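## Task

Get the nests into this state: plate E10 in N1, plate E07 in N2, plate E01 in N3. Every plate must rest flat and within its nest's locators, with its well A1 over the nest corner labelled A1. Plates must stay put on their own, not because the robot holds them. At the end, release and pull the gripper away.

## Robot and tools

ROBOT. One arm with four axes: lift, shoulder, elbow, wrist yaw. It carries a two-finger gripper that always stays level and cannot tilt. The commanded point, end_effector_position, sits midway between the two rubber pads, 2 to 3 cm back from the fingertips. The fingers extend along the gripper's +x axis and close along its y axis.

SCENE. Scene frame: origin on the table top right under the arm base, +z up, +y to the left when facing along +x. Four nests form an arc; going clockwise seen from above they are N1, OUT, N2, N3. OUT starts empty and can serve as a parking spot. Only a plate's ID label tells plates apart. Well A1 is at the plate's clipped corner. A loose object may occasionally get a brief external shove.

execute_actions. Argument actions is a list holding zero or one item; optional pictures (boolean) controls whether camera images come back (they do by default). An empty list only reports the state. An item with rows holds 1 to 15 rows and an optional steps (at most 15, default 15); each step lasts 1/30 s, one row per step, and the final row repeats if rows run out. An item with only steps (up to 300) is a wait, counted from the previous result, so thinking time is included.

A ROW is five numbers, each in [-1, 1]: dx, dy, dz, rz, opening. The first four are an offset, not a pose: a target expressed in the gripper's own axes relative to the gripper pose reported in the latest result that shows it (if no result in this scene has shown it yet, or for the second and later calls in one reply, relative to where the robot is when the action begins). Every row in an action uses that same reference, not the row before it. Scale: 1.0 equals 0.6 m for dx, dy, dz and 180 degrees for rz; positive rz rotates from +x toward +y. opening is absolute, not an offset: +1 fully open (0.140 m between pads), -1 closed (pads still 0.066 m apart). Going from open to closed needs at least roughly 0.6 s. All zeros is not a pause: it drives the gripper back to the reference pose.

move. Arguments: target, one row laid out exactly as above (same offset reference and scale), and speed in m/s, 0.002 to 0.5, default 0.25; turning is capped at twice that value in rad/s. It follows a straight path lasting 0.5 to 10 s; a path needing longer is cut off at 10 s before reaching the target. Rotation takes the shorter direction. It ignores obstacles, and the gripper can trail or wander off the path and exceed speed, mostly with the arm nearly straight. The opening is applied when the move begins. It finishes when the gripper and fingers settle, or 5 s after the path ends. Its result adds a move: line giving the outcome (done, off_target, moving, held, fault), the limits involved (paced = sent pose was clipped; held = some steps were blocked, after which the arm may speed up sharply) and the remaining distance to target. Faster contact and a target set deeper beyond the contact both mean harder impact.

wait. Argument seconds, 0 to 10; nothing new is sent meanwhile.

zoom_image. Arguments camera (cam_head_left, cam_head_right, cam_high, cam_low, cam_wrist) and region [x0, y0, x1, y1] in pixels of that camera's last full image, origin top-left, no larger than 504 by 504. All cameras are 504x504; calibration (K, distortion, T_world_to_cam) is given, and results list cameras whose numbers changed.

finished_scene. Always reply with a tool call; a reply without one ends everything.

RESULTS. The state line gives end_effector_position (metres) and end_effector_quat_wxyz in the scene frame; the printed position drifts more at long reach. Joint positions lists lift (m, 0.000 to 0.550), shoulder (rad, -2.000 to 2.000), elbow (rad, -2.800 to 2.800), wrist yaw (rad, -12.566 to 12.566), then pad gap (m). Keep the elbow more than 0.4 rad from 0 or the arm may fold and fault. grip_measured is finger opening on the command scale, possibly off by about 1 mm throughout a scene. To hold, command about 0.04 below grip_measured (less for a lighter hold); pads push up to about 18 N, and a quick close can squeeze harder. A pose unreachable line means the clearance check altered or blocked the command; HELD flags control steps not fully sent. Hand target shows where the controller is currently heading.

MOTION. Each step, the commanded pose is clipped to within 70 mm and 16 degrees of the measured pose, then reached by damped inverse kinematics. After an action the arm only continues to the last clipped pose, so check the reported pose and send the remainder. Since offsets come from the measured pose, repeating a small push against something rigid adds no force, but against something yielding it goes further. Joints decelerate together; a reversing command stops them together. The simulation keeps running while you think and write; no steps are kept back.

AVOID. Long drops of a plate (a few mm on placing is fine), knocking anything off the table, slams and hard pushes, and joint overloads (lift 54.6 N, shoulder 8.19 N m, elbow 4.09 N m, wrist yaw 1.36 N m, load included), which freeze the arm 10 s and drop the rest of the call. Holding loads heats motors: MOTOR HOT appears at 85 °C, and at 100 °C an OVER-TEMPERATURE FAULT brakes the arm until it cools.

Each tool is called after "Request:" as a command line: name --argument value for each argument, lists and objects as JSON in quotes; but a table of rows of numbers goes row by row, as --pt "numbers of a row", without its own name.

## Session

Request:
execute_actions --actions '[]'

Scene clock: 0.00 s of 12600.00 s.
end_effector_position=(+0.6987, +0.1012, +0.3796) grip_measured=+1.00 end_effector_quat_wxyz=(+0.905, +0.000, +0.000, -0.425)
Joint positions: [ 0.375  0.803  2.37  -4.051  0.14 ]
Motor temperatures (°C, as the motors report them): [21 18 17 19]
Hand target: +0.699, +0.101, +0.380; +0.905, +0.000, +0.000, -0.425

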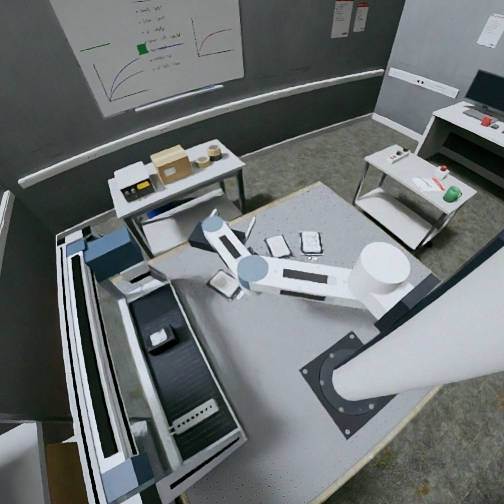

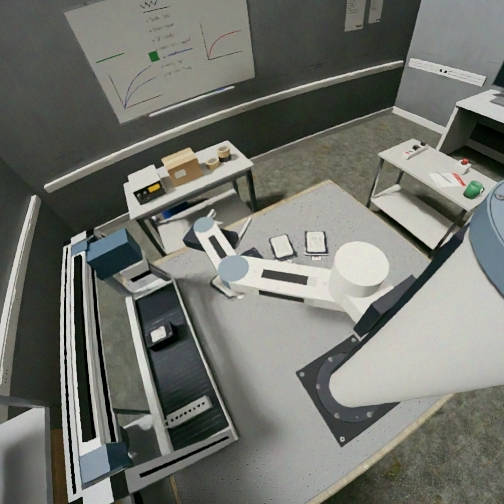

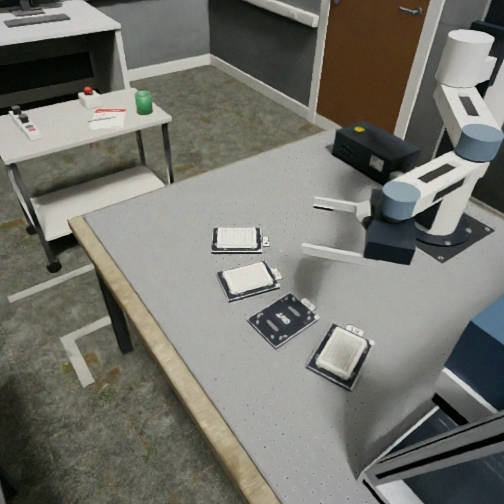

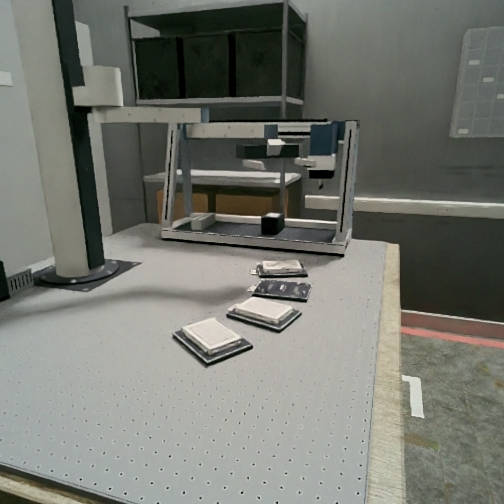

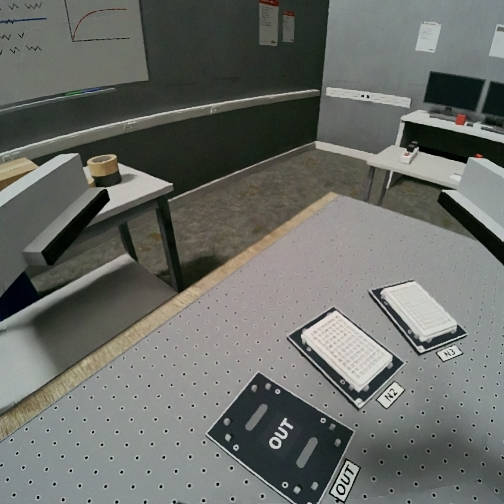

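Request:
zoom_image --camera "cam_high" --region '[190,210,390,400]'

Request:
zoom_image --camera "cam_low" --region '[160,245,330,375]'

Request:
zoom_image --camera "cam_wrist" --region '[200,260,490,504]'

Region (190, 210, 390, 400) of cam_high's 504x504 image, scaled by 2.520, with more detail than that image has; it fills the top 479 rows of this view, and the rest is white.

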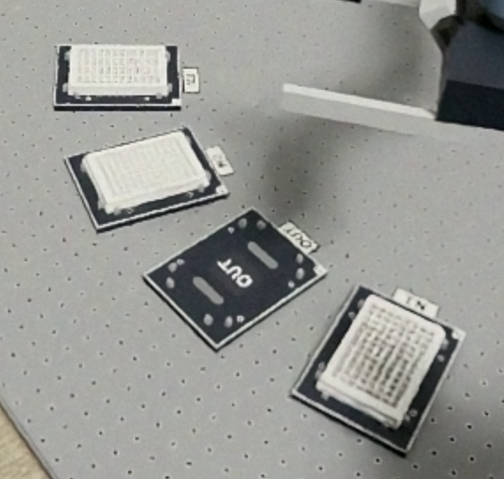

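Region (160, 245, 330, 375) of cam_low's 504x504 image, scaled by 2.965, with more detail than that image has; it fills the top 385 rows of this view, and the rest is white.

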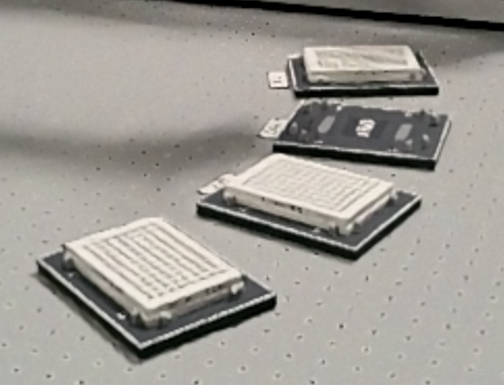

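Region (200, 260, 490, 504) of cam_wrist's 504x504 image, scaled by 1.738, with more detail than that image has; it fills the top 424 rows of this view, and the rest is white.

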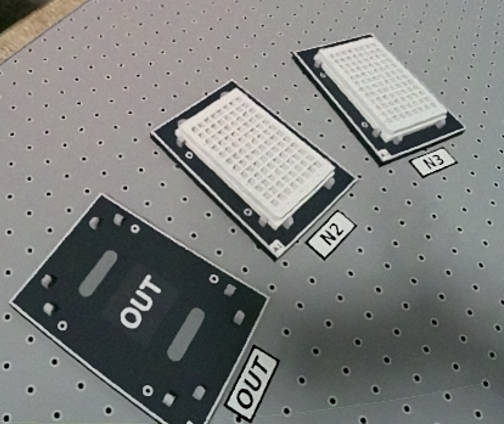

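Request:
move --target '[0.04,-0.487,-0.40,0.213,1]' --speed 0.4

Scene clock: 41.37 s of 12600.00 s.
end_effector_position=(+0.4889, -0.1037, +0.1396) grip_measured=+1.00 end_effector_quat_wxyz=(+0.994, +0.000, +0.000, -0.105)
Joint positions: [ 0.135  0.606  0.741 -1.557  0.14 ]
Motor temperatures (°C, as the motors report them): [21 18 17 19]
Hand target: +0.489, -0.104, +0.140; +0.995, +0.000, +0.000, -0.105
Off the commanded pose: 0.000 m, 0 deg.
After step 90, 36.77 s passed at rest.
move: done
camera_calibration (this result's frames):
cam_wrist: T_world_to_cam=[[-0.209709, -0.977763, 0.00132717, 0.0100147], [-0.5843, 0.124231, -0.801973, 0.398609], [0.783974, -0.168957, -0.597359, -0.221972], [0, 0, 0, 1]] pos_world=[0.409027, -0.0772313, 0.187063]

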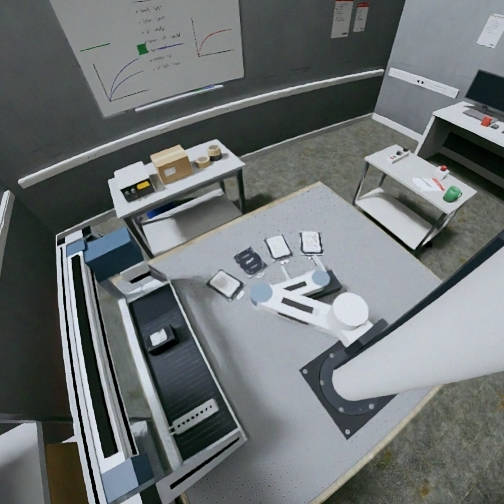

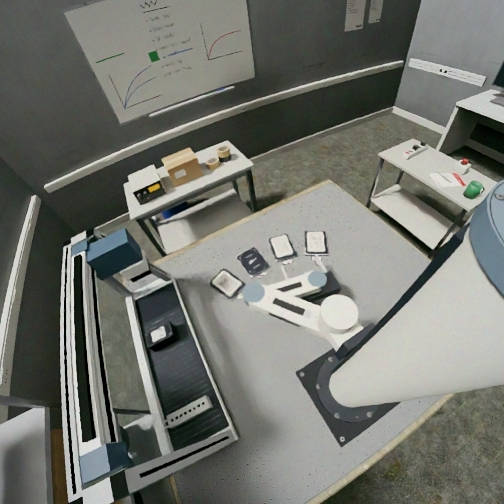

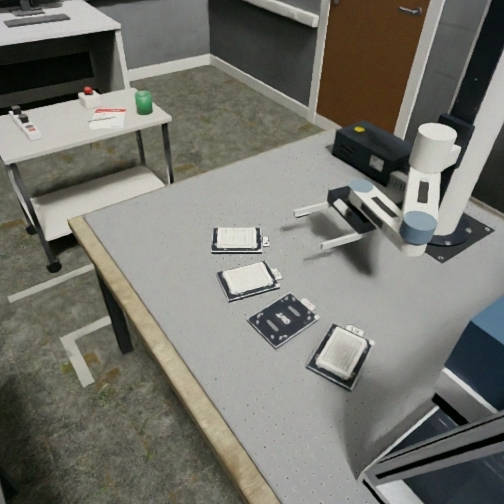

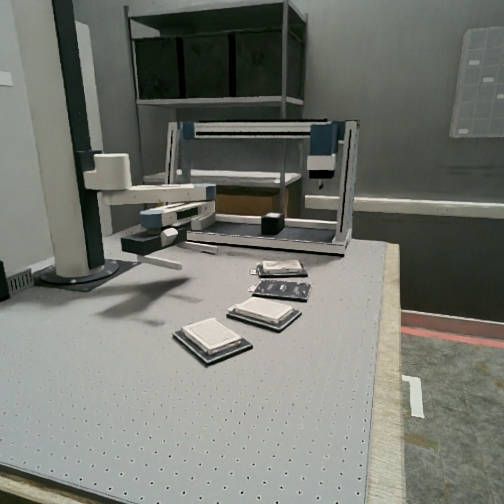

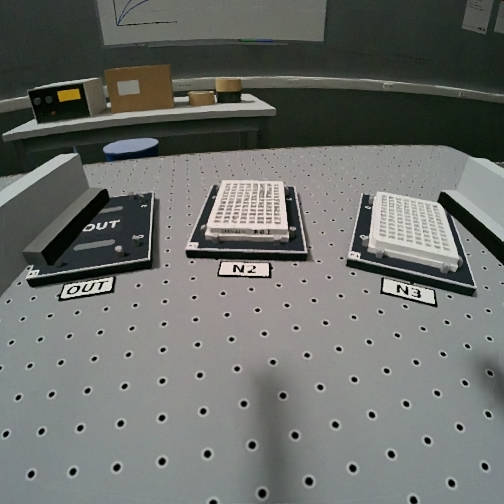

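Request:
zoom_image --camera "cam_wrist" --region '[170,165,330,285]'

Request:
zoom_image --camera "cam_wrist" --region '[335,175,495,310]'

Region (170, 165, 330, 285) of cam_wrist's 504x504 image, scaled by 3.150, with more detail than that image has; it fills the top 378 rows of this view, and the rest is white.

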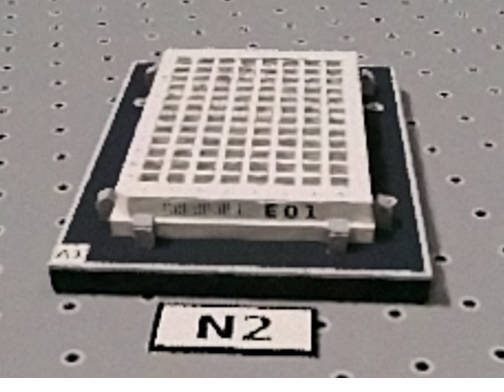

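Region (335, 175, 495, 310) of cam_wrist's 504x504 image, scaled by 3.150, with more detail than that image has; it fills the top 425 rows of this view, and the rest is white.

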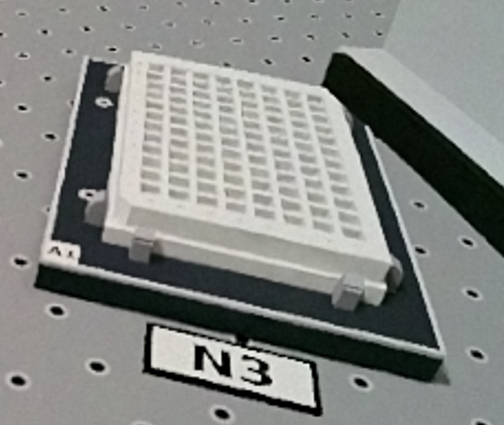

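Request:
move --target '[0.03,-0.245,0,-0.089,1]' --speed 0.4

Request:
zoom_image --camera "cam_wrist" --region '[150,150,350,300]'

Request:
zoom_image --camera "cam_wrist" --region '[0,150,200,320]'

Scene clock: 64.03 s of 12600.00 s.
end_effector_position=(+0.4758, -0.2512, +0.1396) grip_measured=+1.00 end_effector_quat_wxyz=(+0.970, +0.000, +0.000, -0.242)
Joint positions: [ 0.135  0.116  1.021 -1.626  0.14 ]
Motor temperatures (°C, as the motors report them): [21 18 17 19]
Hand target: +0.476, -0.251, +0.140; +0.970, +0.000, +0.000, -0.242
Off the commanded pose: 0.000 m, 0 deg.
After step 90, 18.77 s passed at rest.
move: done
camera_calibration (this result's frames):
cam_wrist: T_world_to_cam=[[-0.471263, -0.881991, 0.00132717, 0.0115214], [-0.527368, 0.280575, -0.801973, 0.421501], [0.706961, -0.37864, -0.597359, -0.252696], [0, 0, 0, 1]] pos_world=[0.406362, -0.203782, 0.187067]

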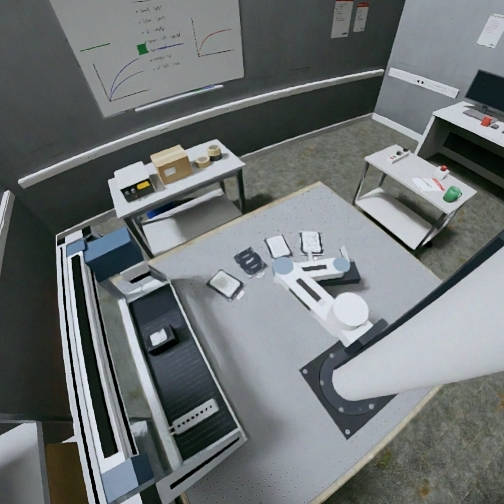

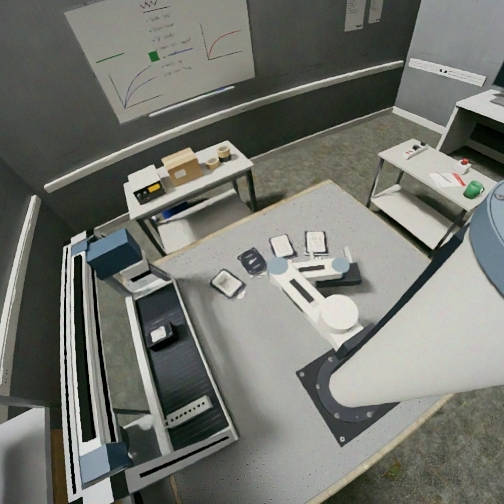

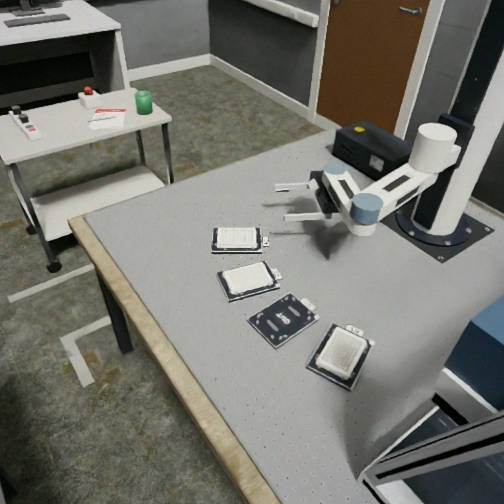

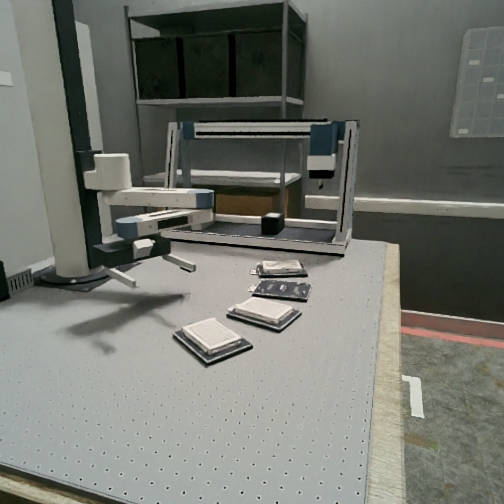

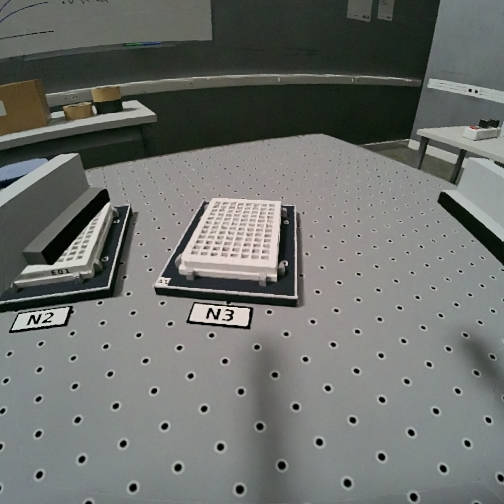

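Region (150, 150, 350, 300) of cam_wrist's 504x504 image, scaled by 2.520, with more detail than that image has; it fills the top 378 rows of this view, and the rest is white.

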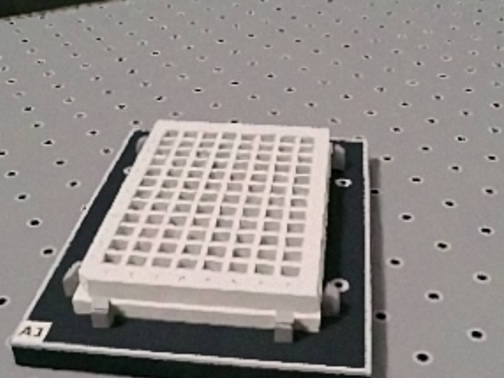

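Region (0, 150, 200, 320) of cam_wrist's 504x504 image, scaled by 2.520, with more detail than that image has; it fills the top 428 rows of this view, and the rest is white.

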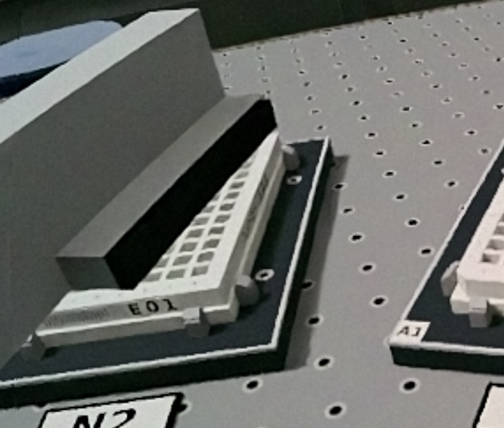

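Request:
zoom_image --camera "cam_low" --region '[170,310,260,370]'

Request:
zoom_image --camera "cam_low" --region '[225,255,315,335]'

Request:
zoom_image --camera "cam_high" --region '[295,315,385,400]'

Request:
zoom_image --camera "cam_high" --region '[200,220,290,305]'

Region (170, 310, 260, 370) of cam_low's 504x504 image, scaled by 5.600, with more detail than that image has.

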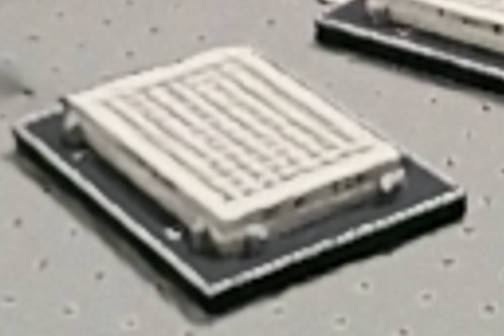

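Region (225, 255, 315, 335) of cam_low's 504x504 image, scaled by 5.600, with more detail than that image has.

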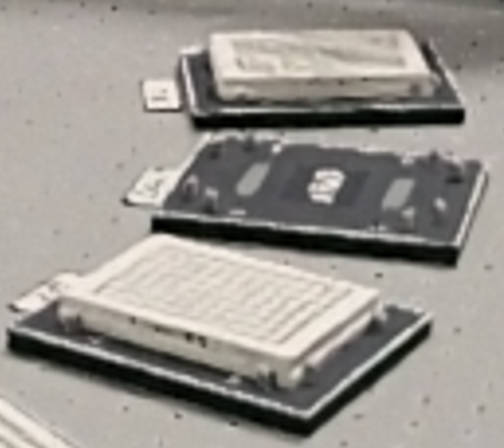

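Region (295, 315, 385, 400) of cam_high's 504x504 image, scaled by 5.600, with more detail than that image has.

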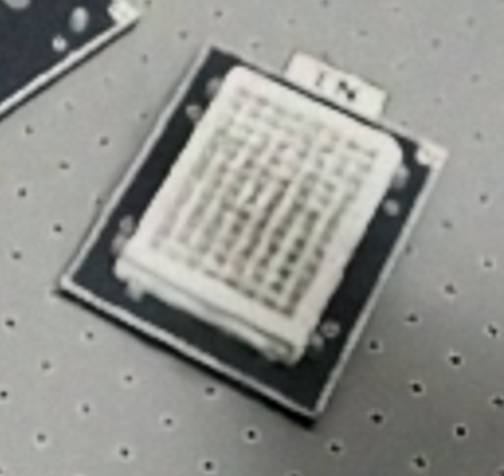

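Region (200, 220, 290, 305) of cam_high's 504x504 image, scaled by 5.600, with more detail than that image has.

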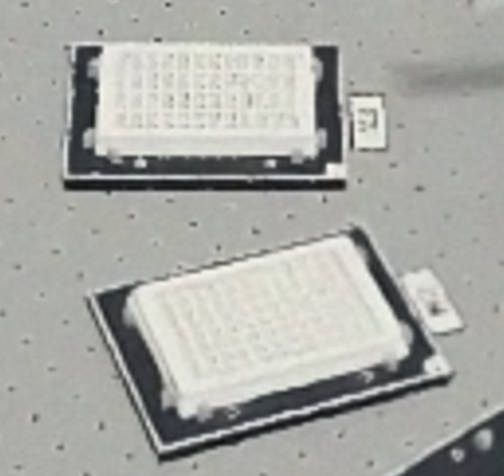

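Request:
move --target '[-0.316,0.642,0,0.267,1]' --speed 0.4

Request:
zoom_image --camera "cam_wrist" --region '[150,150,350,320]'

Scene clock: 86.23 s of 12600.00 s.
end_effector_position=(+0.4897, +0.1778, +0.1396) grip_measured=+1.00 end_effector_quat_wxyz=(+0.985, +0.000, +0.000, +0.174)
Joint positions: [ 0.135  1.586  0.88  -2.117  0.14 ]
Motor temperatures (°C, as the motors report them): [21 18 17 19]
Hand target: +0.490, +0.178, +0.140; +0.985, +0.000, +0.000, +0.174
Off the commanded pose: 0.000 m, 0 deg.
After step 90, 17.47 s passed at rest.
move: done; limits=paced
camera_calibration (this result's frames):
cam_wrist: T_world_to_cam=[[0.340858, -0.940114, 0.00132717, 0.00908115], [-0.561224, -0.204616, -0.801973, 0.411269], [0.754217, 0.272614, -0.597359, -0.238961], [0, 0, 0, 1]] pos_world=[0.407947, 0.157833, 0.187069]

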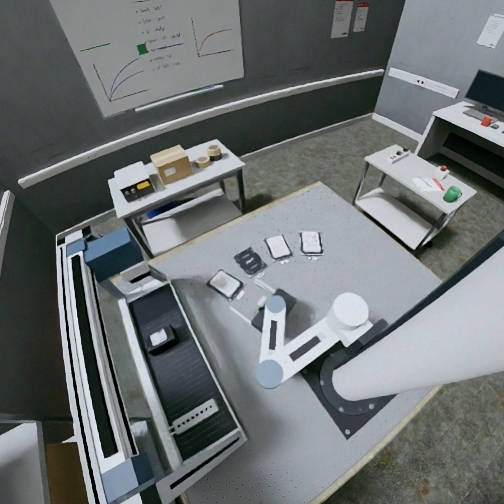

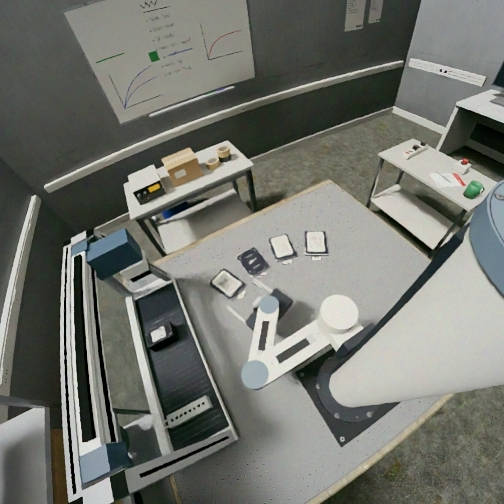

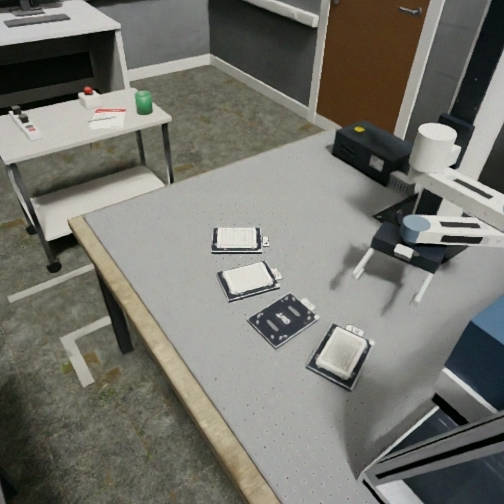

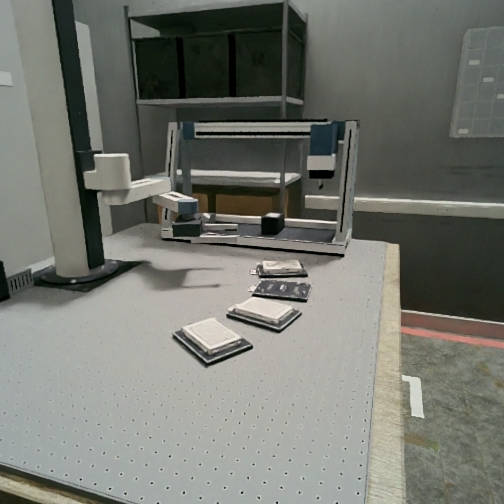

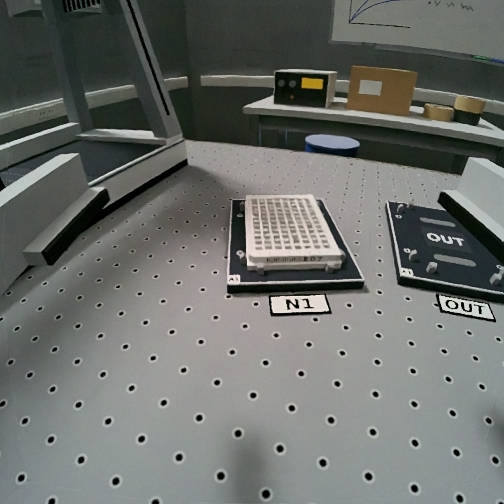

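Region (150, 150, 350, 320) of cam_wrist's 504x504 image, scaled by 2.520, with more detail than that image has; it fills the top 428 rows of this view, and the rest is white.

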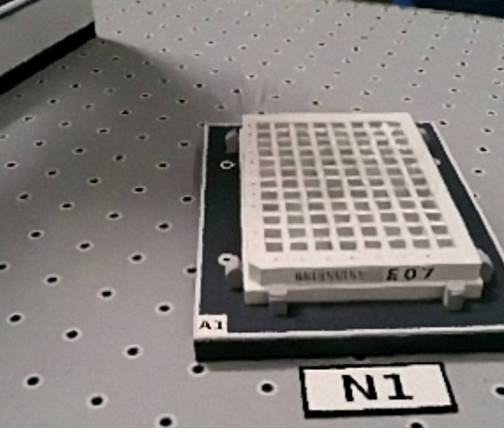

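Request:
move --target '[0.287,-0.039,-0.08,0.013,1]' --speed 0.3

Scene clock: 103.20 s of 12600.00 s.
end_effector_position=(+0.6595, +0.2146, +0.0915) grip_measured=+1.00 end_effector_quat_wxyz=(+0.981, +0.000, +0.000, +0.194)
Joint positions: [ 0.087  1.084  1.691 -2.384  0.14 ]
Motor temperatures (°C, as the motors report them): [21 18 17 19]
Hand target: +0.660, +0.215, +0.092; +0.981, +0.000, +0.000, +0.194
Off the commanded pose: 0.000 m, 0 deg.
After step 90, 12.90 s passed at rest.
move: done
camera_calibration (this result's frames):
cam_wrist: T_world_to_cam=[[0.379171, -0.925326, 0.00132717, -0.0425632], [-0.552349, -0.227486, -0.801973, 0.474672], [0.742388, 0.303352, -0.597359, -0.404616], [0, 0, 0, 1]] pos_world=[0.578706, 0.191338, 0.139029]

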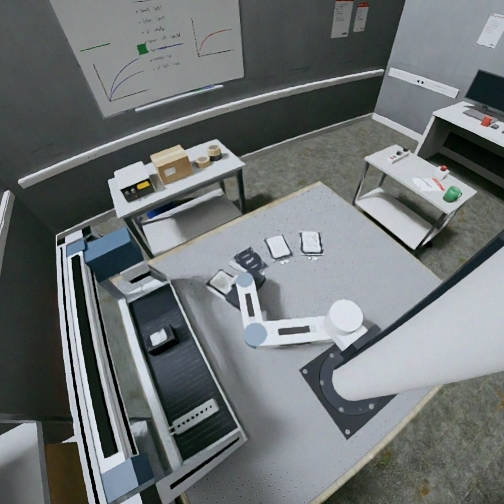

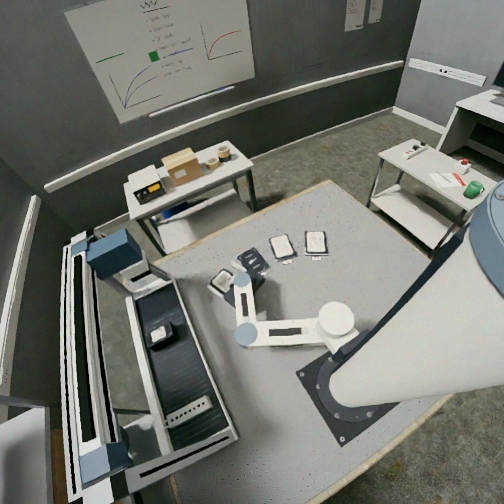

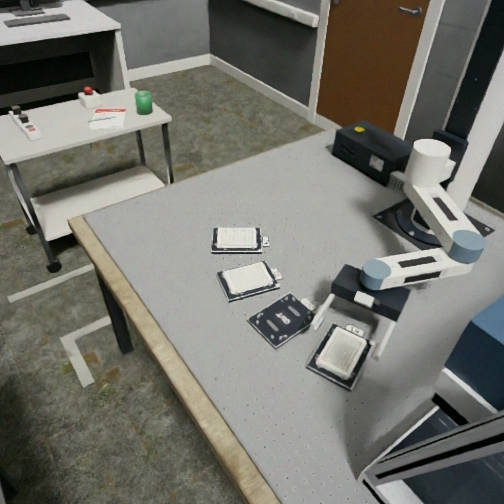

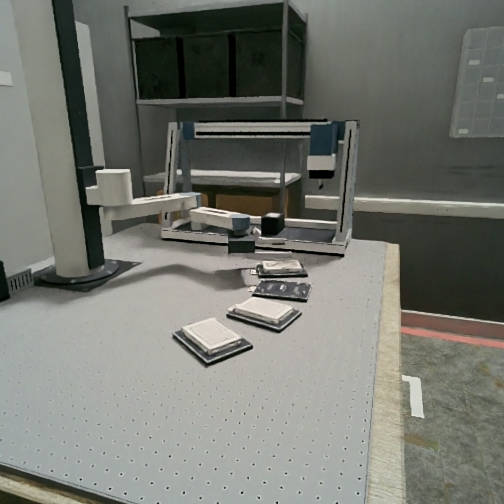

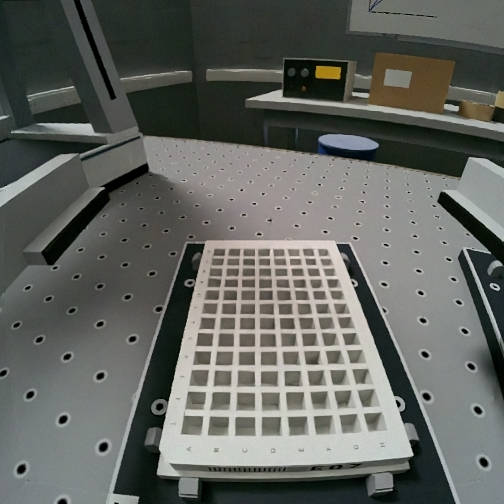

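Request:
move --target '[0.01,-0.003,-0.095,0,0.3]' --speed 0.1

Request:
zoom_image --camera "cam_low" --region '[200,220,340,310]'

Scene clock: 117.77 s of 12600.00 s.
end_effector_position=(+0.6657, +0.2153, +0.0345) grip_measured=+0.30 end_effector_quat_wxyz=(+0.981, +0.000, +0.000, +0.194)
Joint positions: [ 0.029  1.064  1.726 -2.399  0.114]
Motor temperatures (°C, as the motors report them): [21 18 17 19]
Hand target: +0.666, +0.215, +0.035; +0.981, +0.000, +0.000, +0.194
Off the commanded pose: 0.000 m, 0 deg.
After step 90, 10.70 s passed at rest.
move: done
camera_calibration (this result's frames):
cam_wrist: T_world_to_cam=[[0.37944, -0.925215, 0.00132717, -0.0444212], [-0.552283, -0.227647, -0.801973, 0.432488], [0.7423, 0.303568, -0.597359, -0.443476], [0, 0, 0, 1]] pos_world=[0.584902, 0.19198, 0.0819881]

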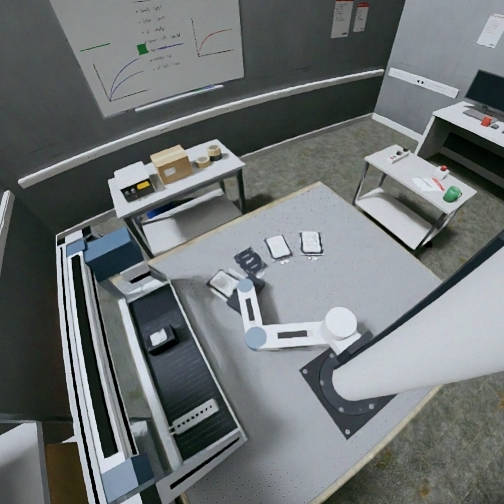

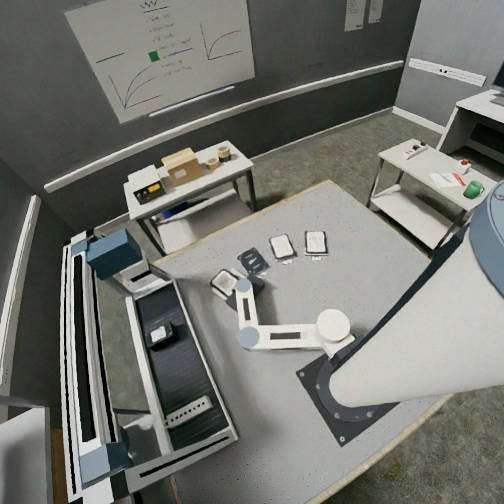

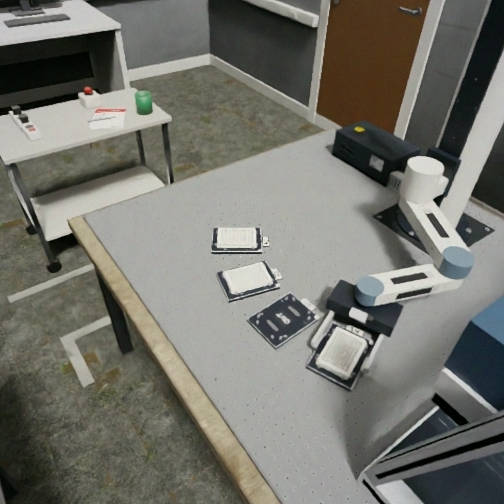

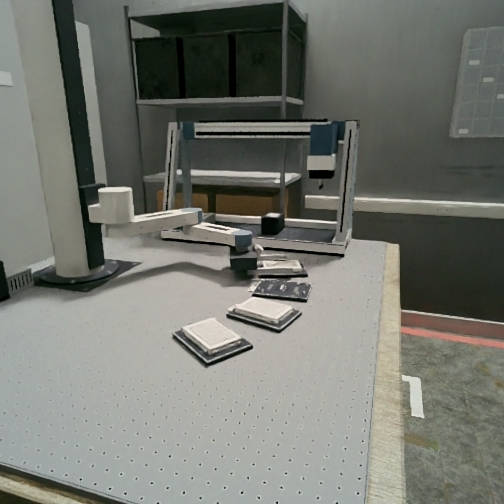

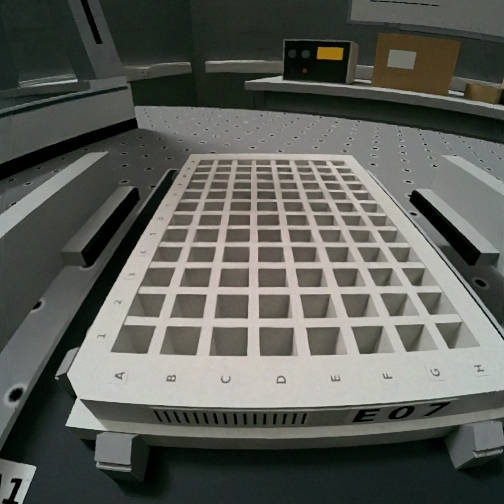

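Region (200, 220, 340, 310) of cam_low's 504x504 image, scaled by 3.600, with more detail than that image has; it fills the top 324 rows of this view, and the rest is white.

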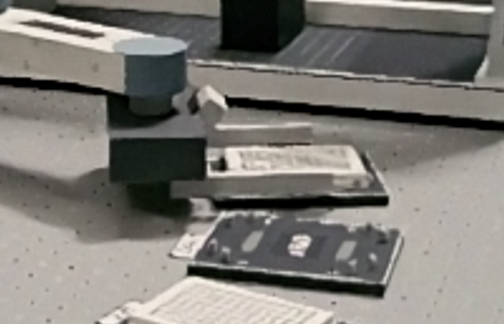

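Request:
move --target '[0,0,-0.003,0,-0.65]'

Scene clock: 125.27 s of 12600.00 s.
end_effector_position=(+0.6657, +0.2153, +0.0334) grip_measured=-0.55 end_effector_quat_wxyz=(+0.981, +0.000, +0.000, +0.194)
Joint positions: [ 0.028  1.064  1.726 -2.399  0.083]
Motor temperatures (°C, as the motors report them): [21 18 17 19]
Hand target: +0.666, +0.215, +0.033; +0.981, +0.000, +0.000, +0.194
Off the commanded pose: 0.001 m, 0 deg.
After step 90, 3.80 s passed at rest.
move: done
camera_calibration (this result's frames):
cam_wrist: T_world_to_cam=[[0.379468, -0.925204, 0.00132717, -0.0444306], [-0.552276, -0.227664, -0.801973, 0.431587], [0.742291, 0.30359, -0.597359, -0.44414], [0, 0, 0, 1]] pos_world=[0.584896, 0.191985, 0.0808689]

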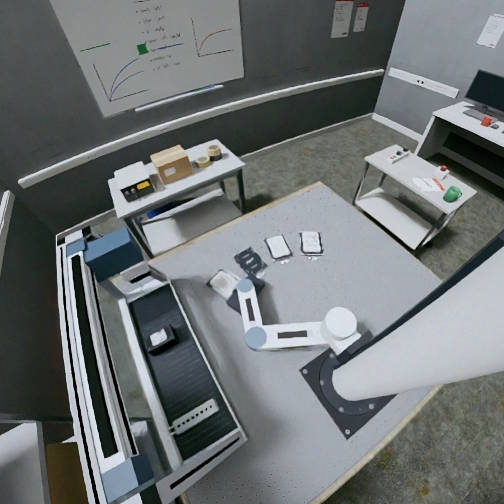

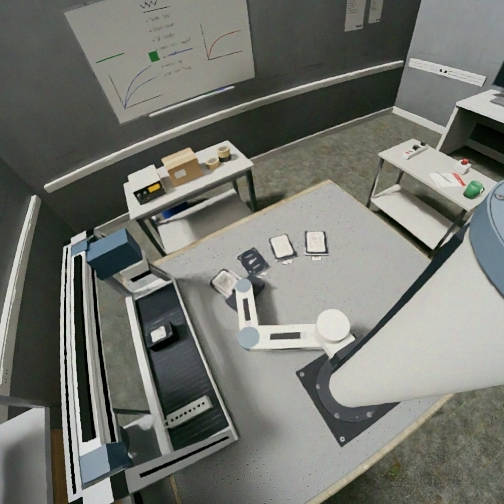

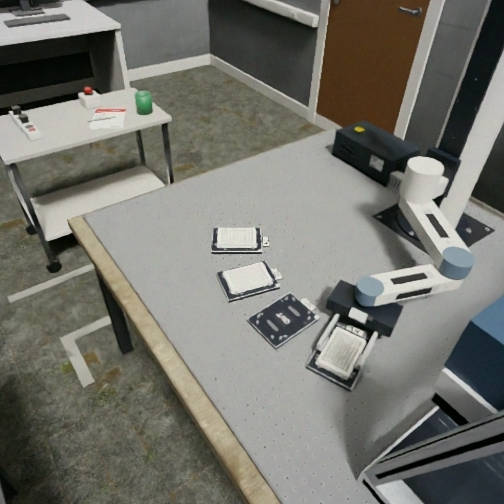

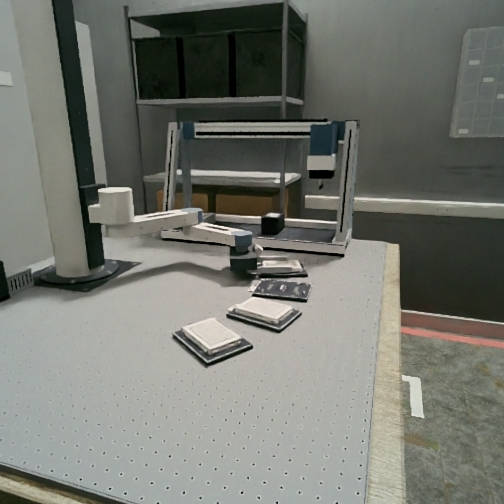

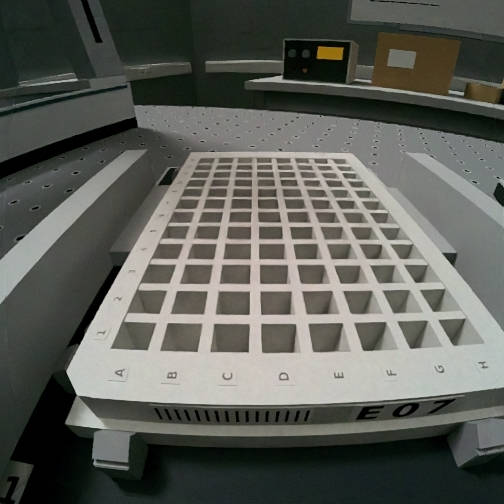

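Request:
move --target '[0,0,0.095,0,0.3]'

Request:
move --target '[-0.05,-0.31,0,-0.09,0.3]'

Scene clock: 133.77 s of 12600.00 s.
end_effector_position=(+0.6657, +0.2153, +0.0904) grip_measured=+0.30 end_effector_quat_wxyz=(+0.981, +0.000, +0.000, +0.194)
Joint positions: [ 0.085  1.064  1.726 -2.399  0.114]
Motor temperatures (°C, as the motors report them): [21 18 17 19]
Hand target: +0.666, +0.215, +0.090; +0.981, +0.000, +0.000, +0.194
Off the commanded pose: 0.000 m, 0 deg.
After step 90, 4.77 s passed at rest.
move: done
camera_calibration (this result's frames):
cam_wrist: T_world_to_cam=[[0.379488, -0.925196, 0.00132717, -0.044515], [-0.552271, -0.227676, -0.801973, 0.477334], [0.742284, 0.303606, -0.597359, -0.410068], [0, 0, 0, 1]] pos_world=[0.584898, 0.191991, 0.13791]

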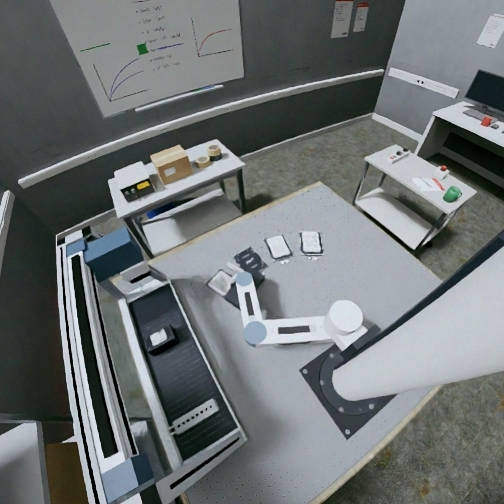

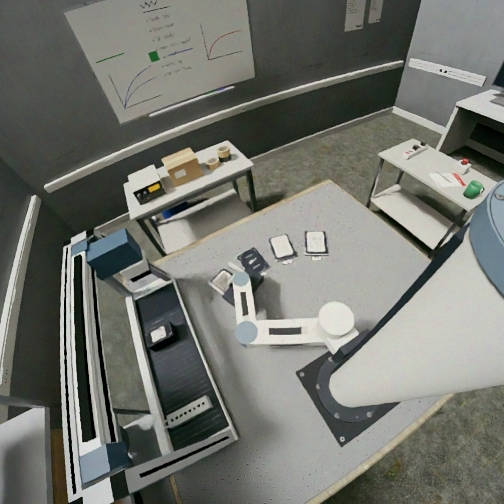

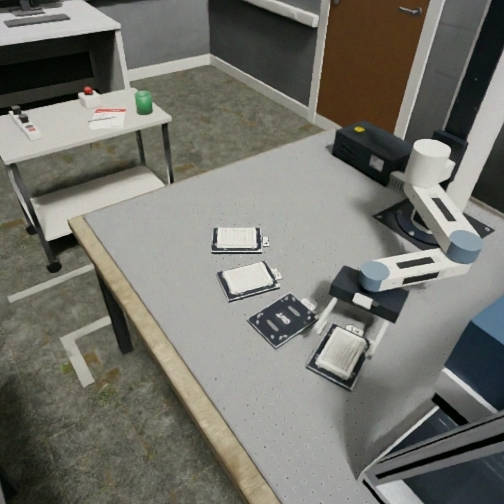

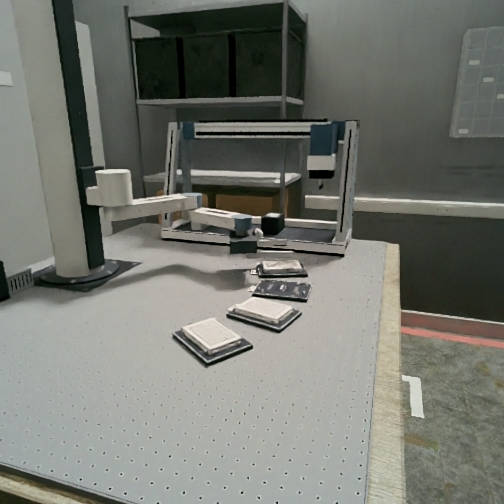

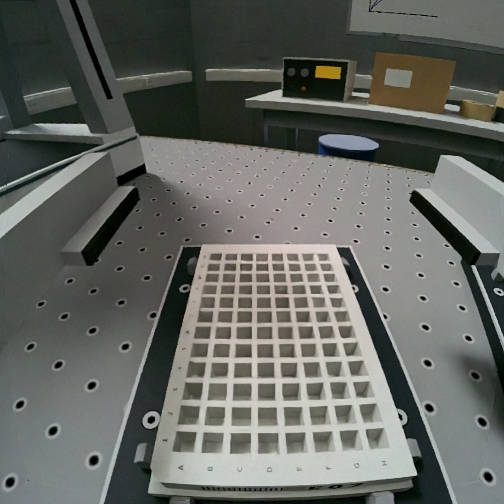

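Scene clock: 134.90 s of 12600.00 s.
end_effector_position=(+0.7087, +0.0317, +0.0904) grip_measured=+0.30 end_effector_quat_wxyz=(+0.999, +0.000, +0.000, +0.054)
Joint positions: [ 0.085  0.687  1.72  -2.299  0.114]
Motor temperatures (°C, as the motors report them): [21 18 17 19]
Hand target: +0.709, +0.032, +0.090; +0.999, +0.000, +0.000, +0.054
Off the commanded pose: 0.000 m, 0 deg.
move: done
camera_calibration (this result's frames):
cam_wrist: T_world_to_cam=[[0.105998, -0.994365, 0.00132717, -0.0346485], [-0.593882, -0.0643772, -0.801973, 0.483595], [0.797539, 0.0842191, -0.597359, -0.418453], [0, 0, 0, 1]] pos_world=[0.624604, 0.031921, 0.137909]

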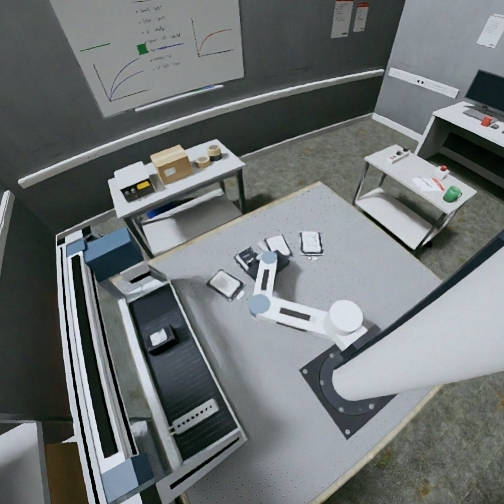

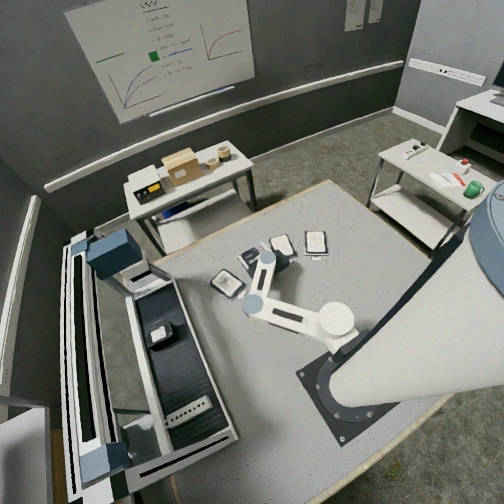

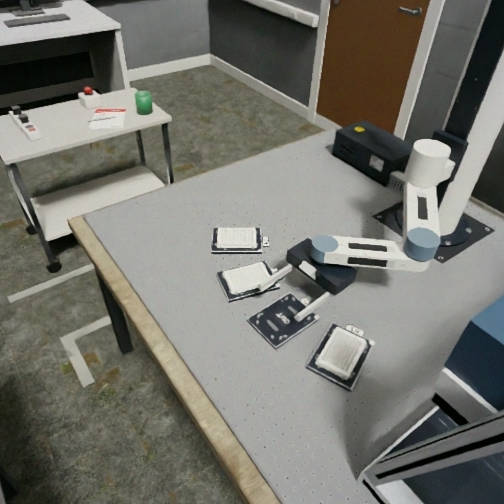

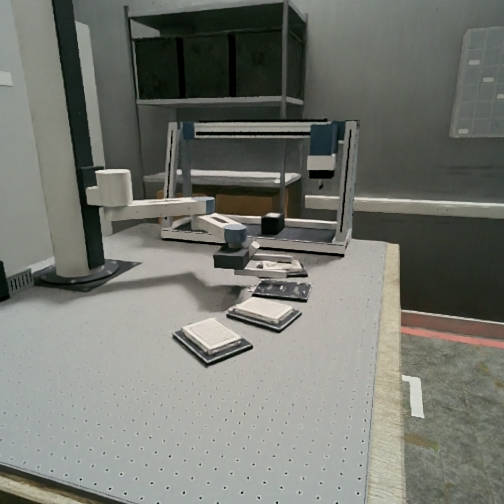

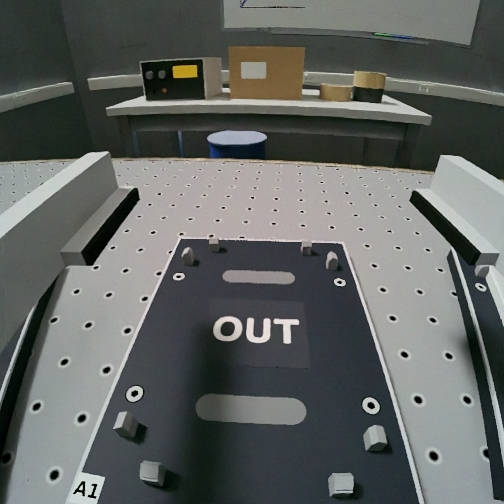

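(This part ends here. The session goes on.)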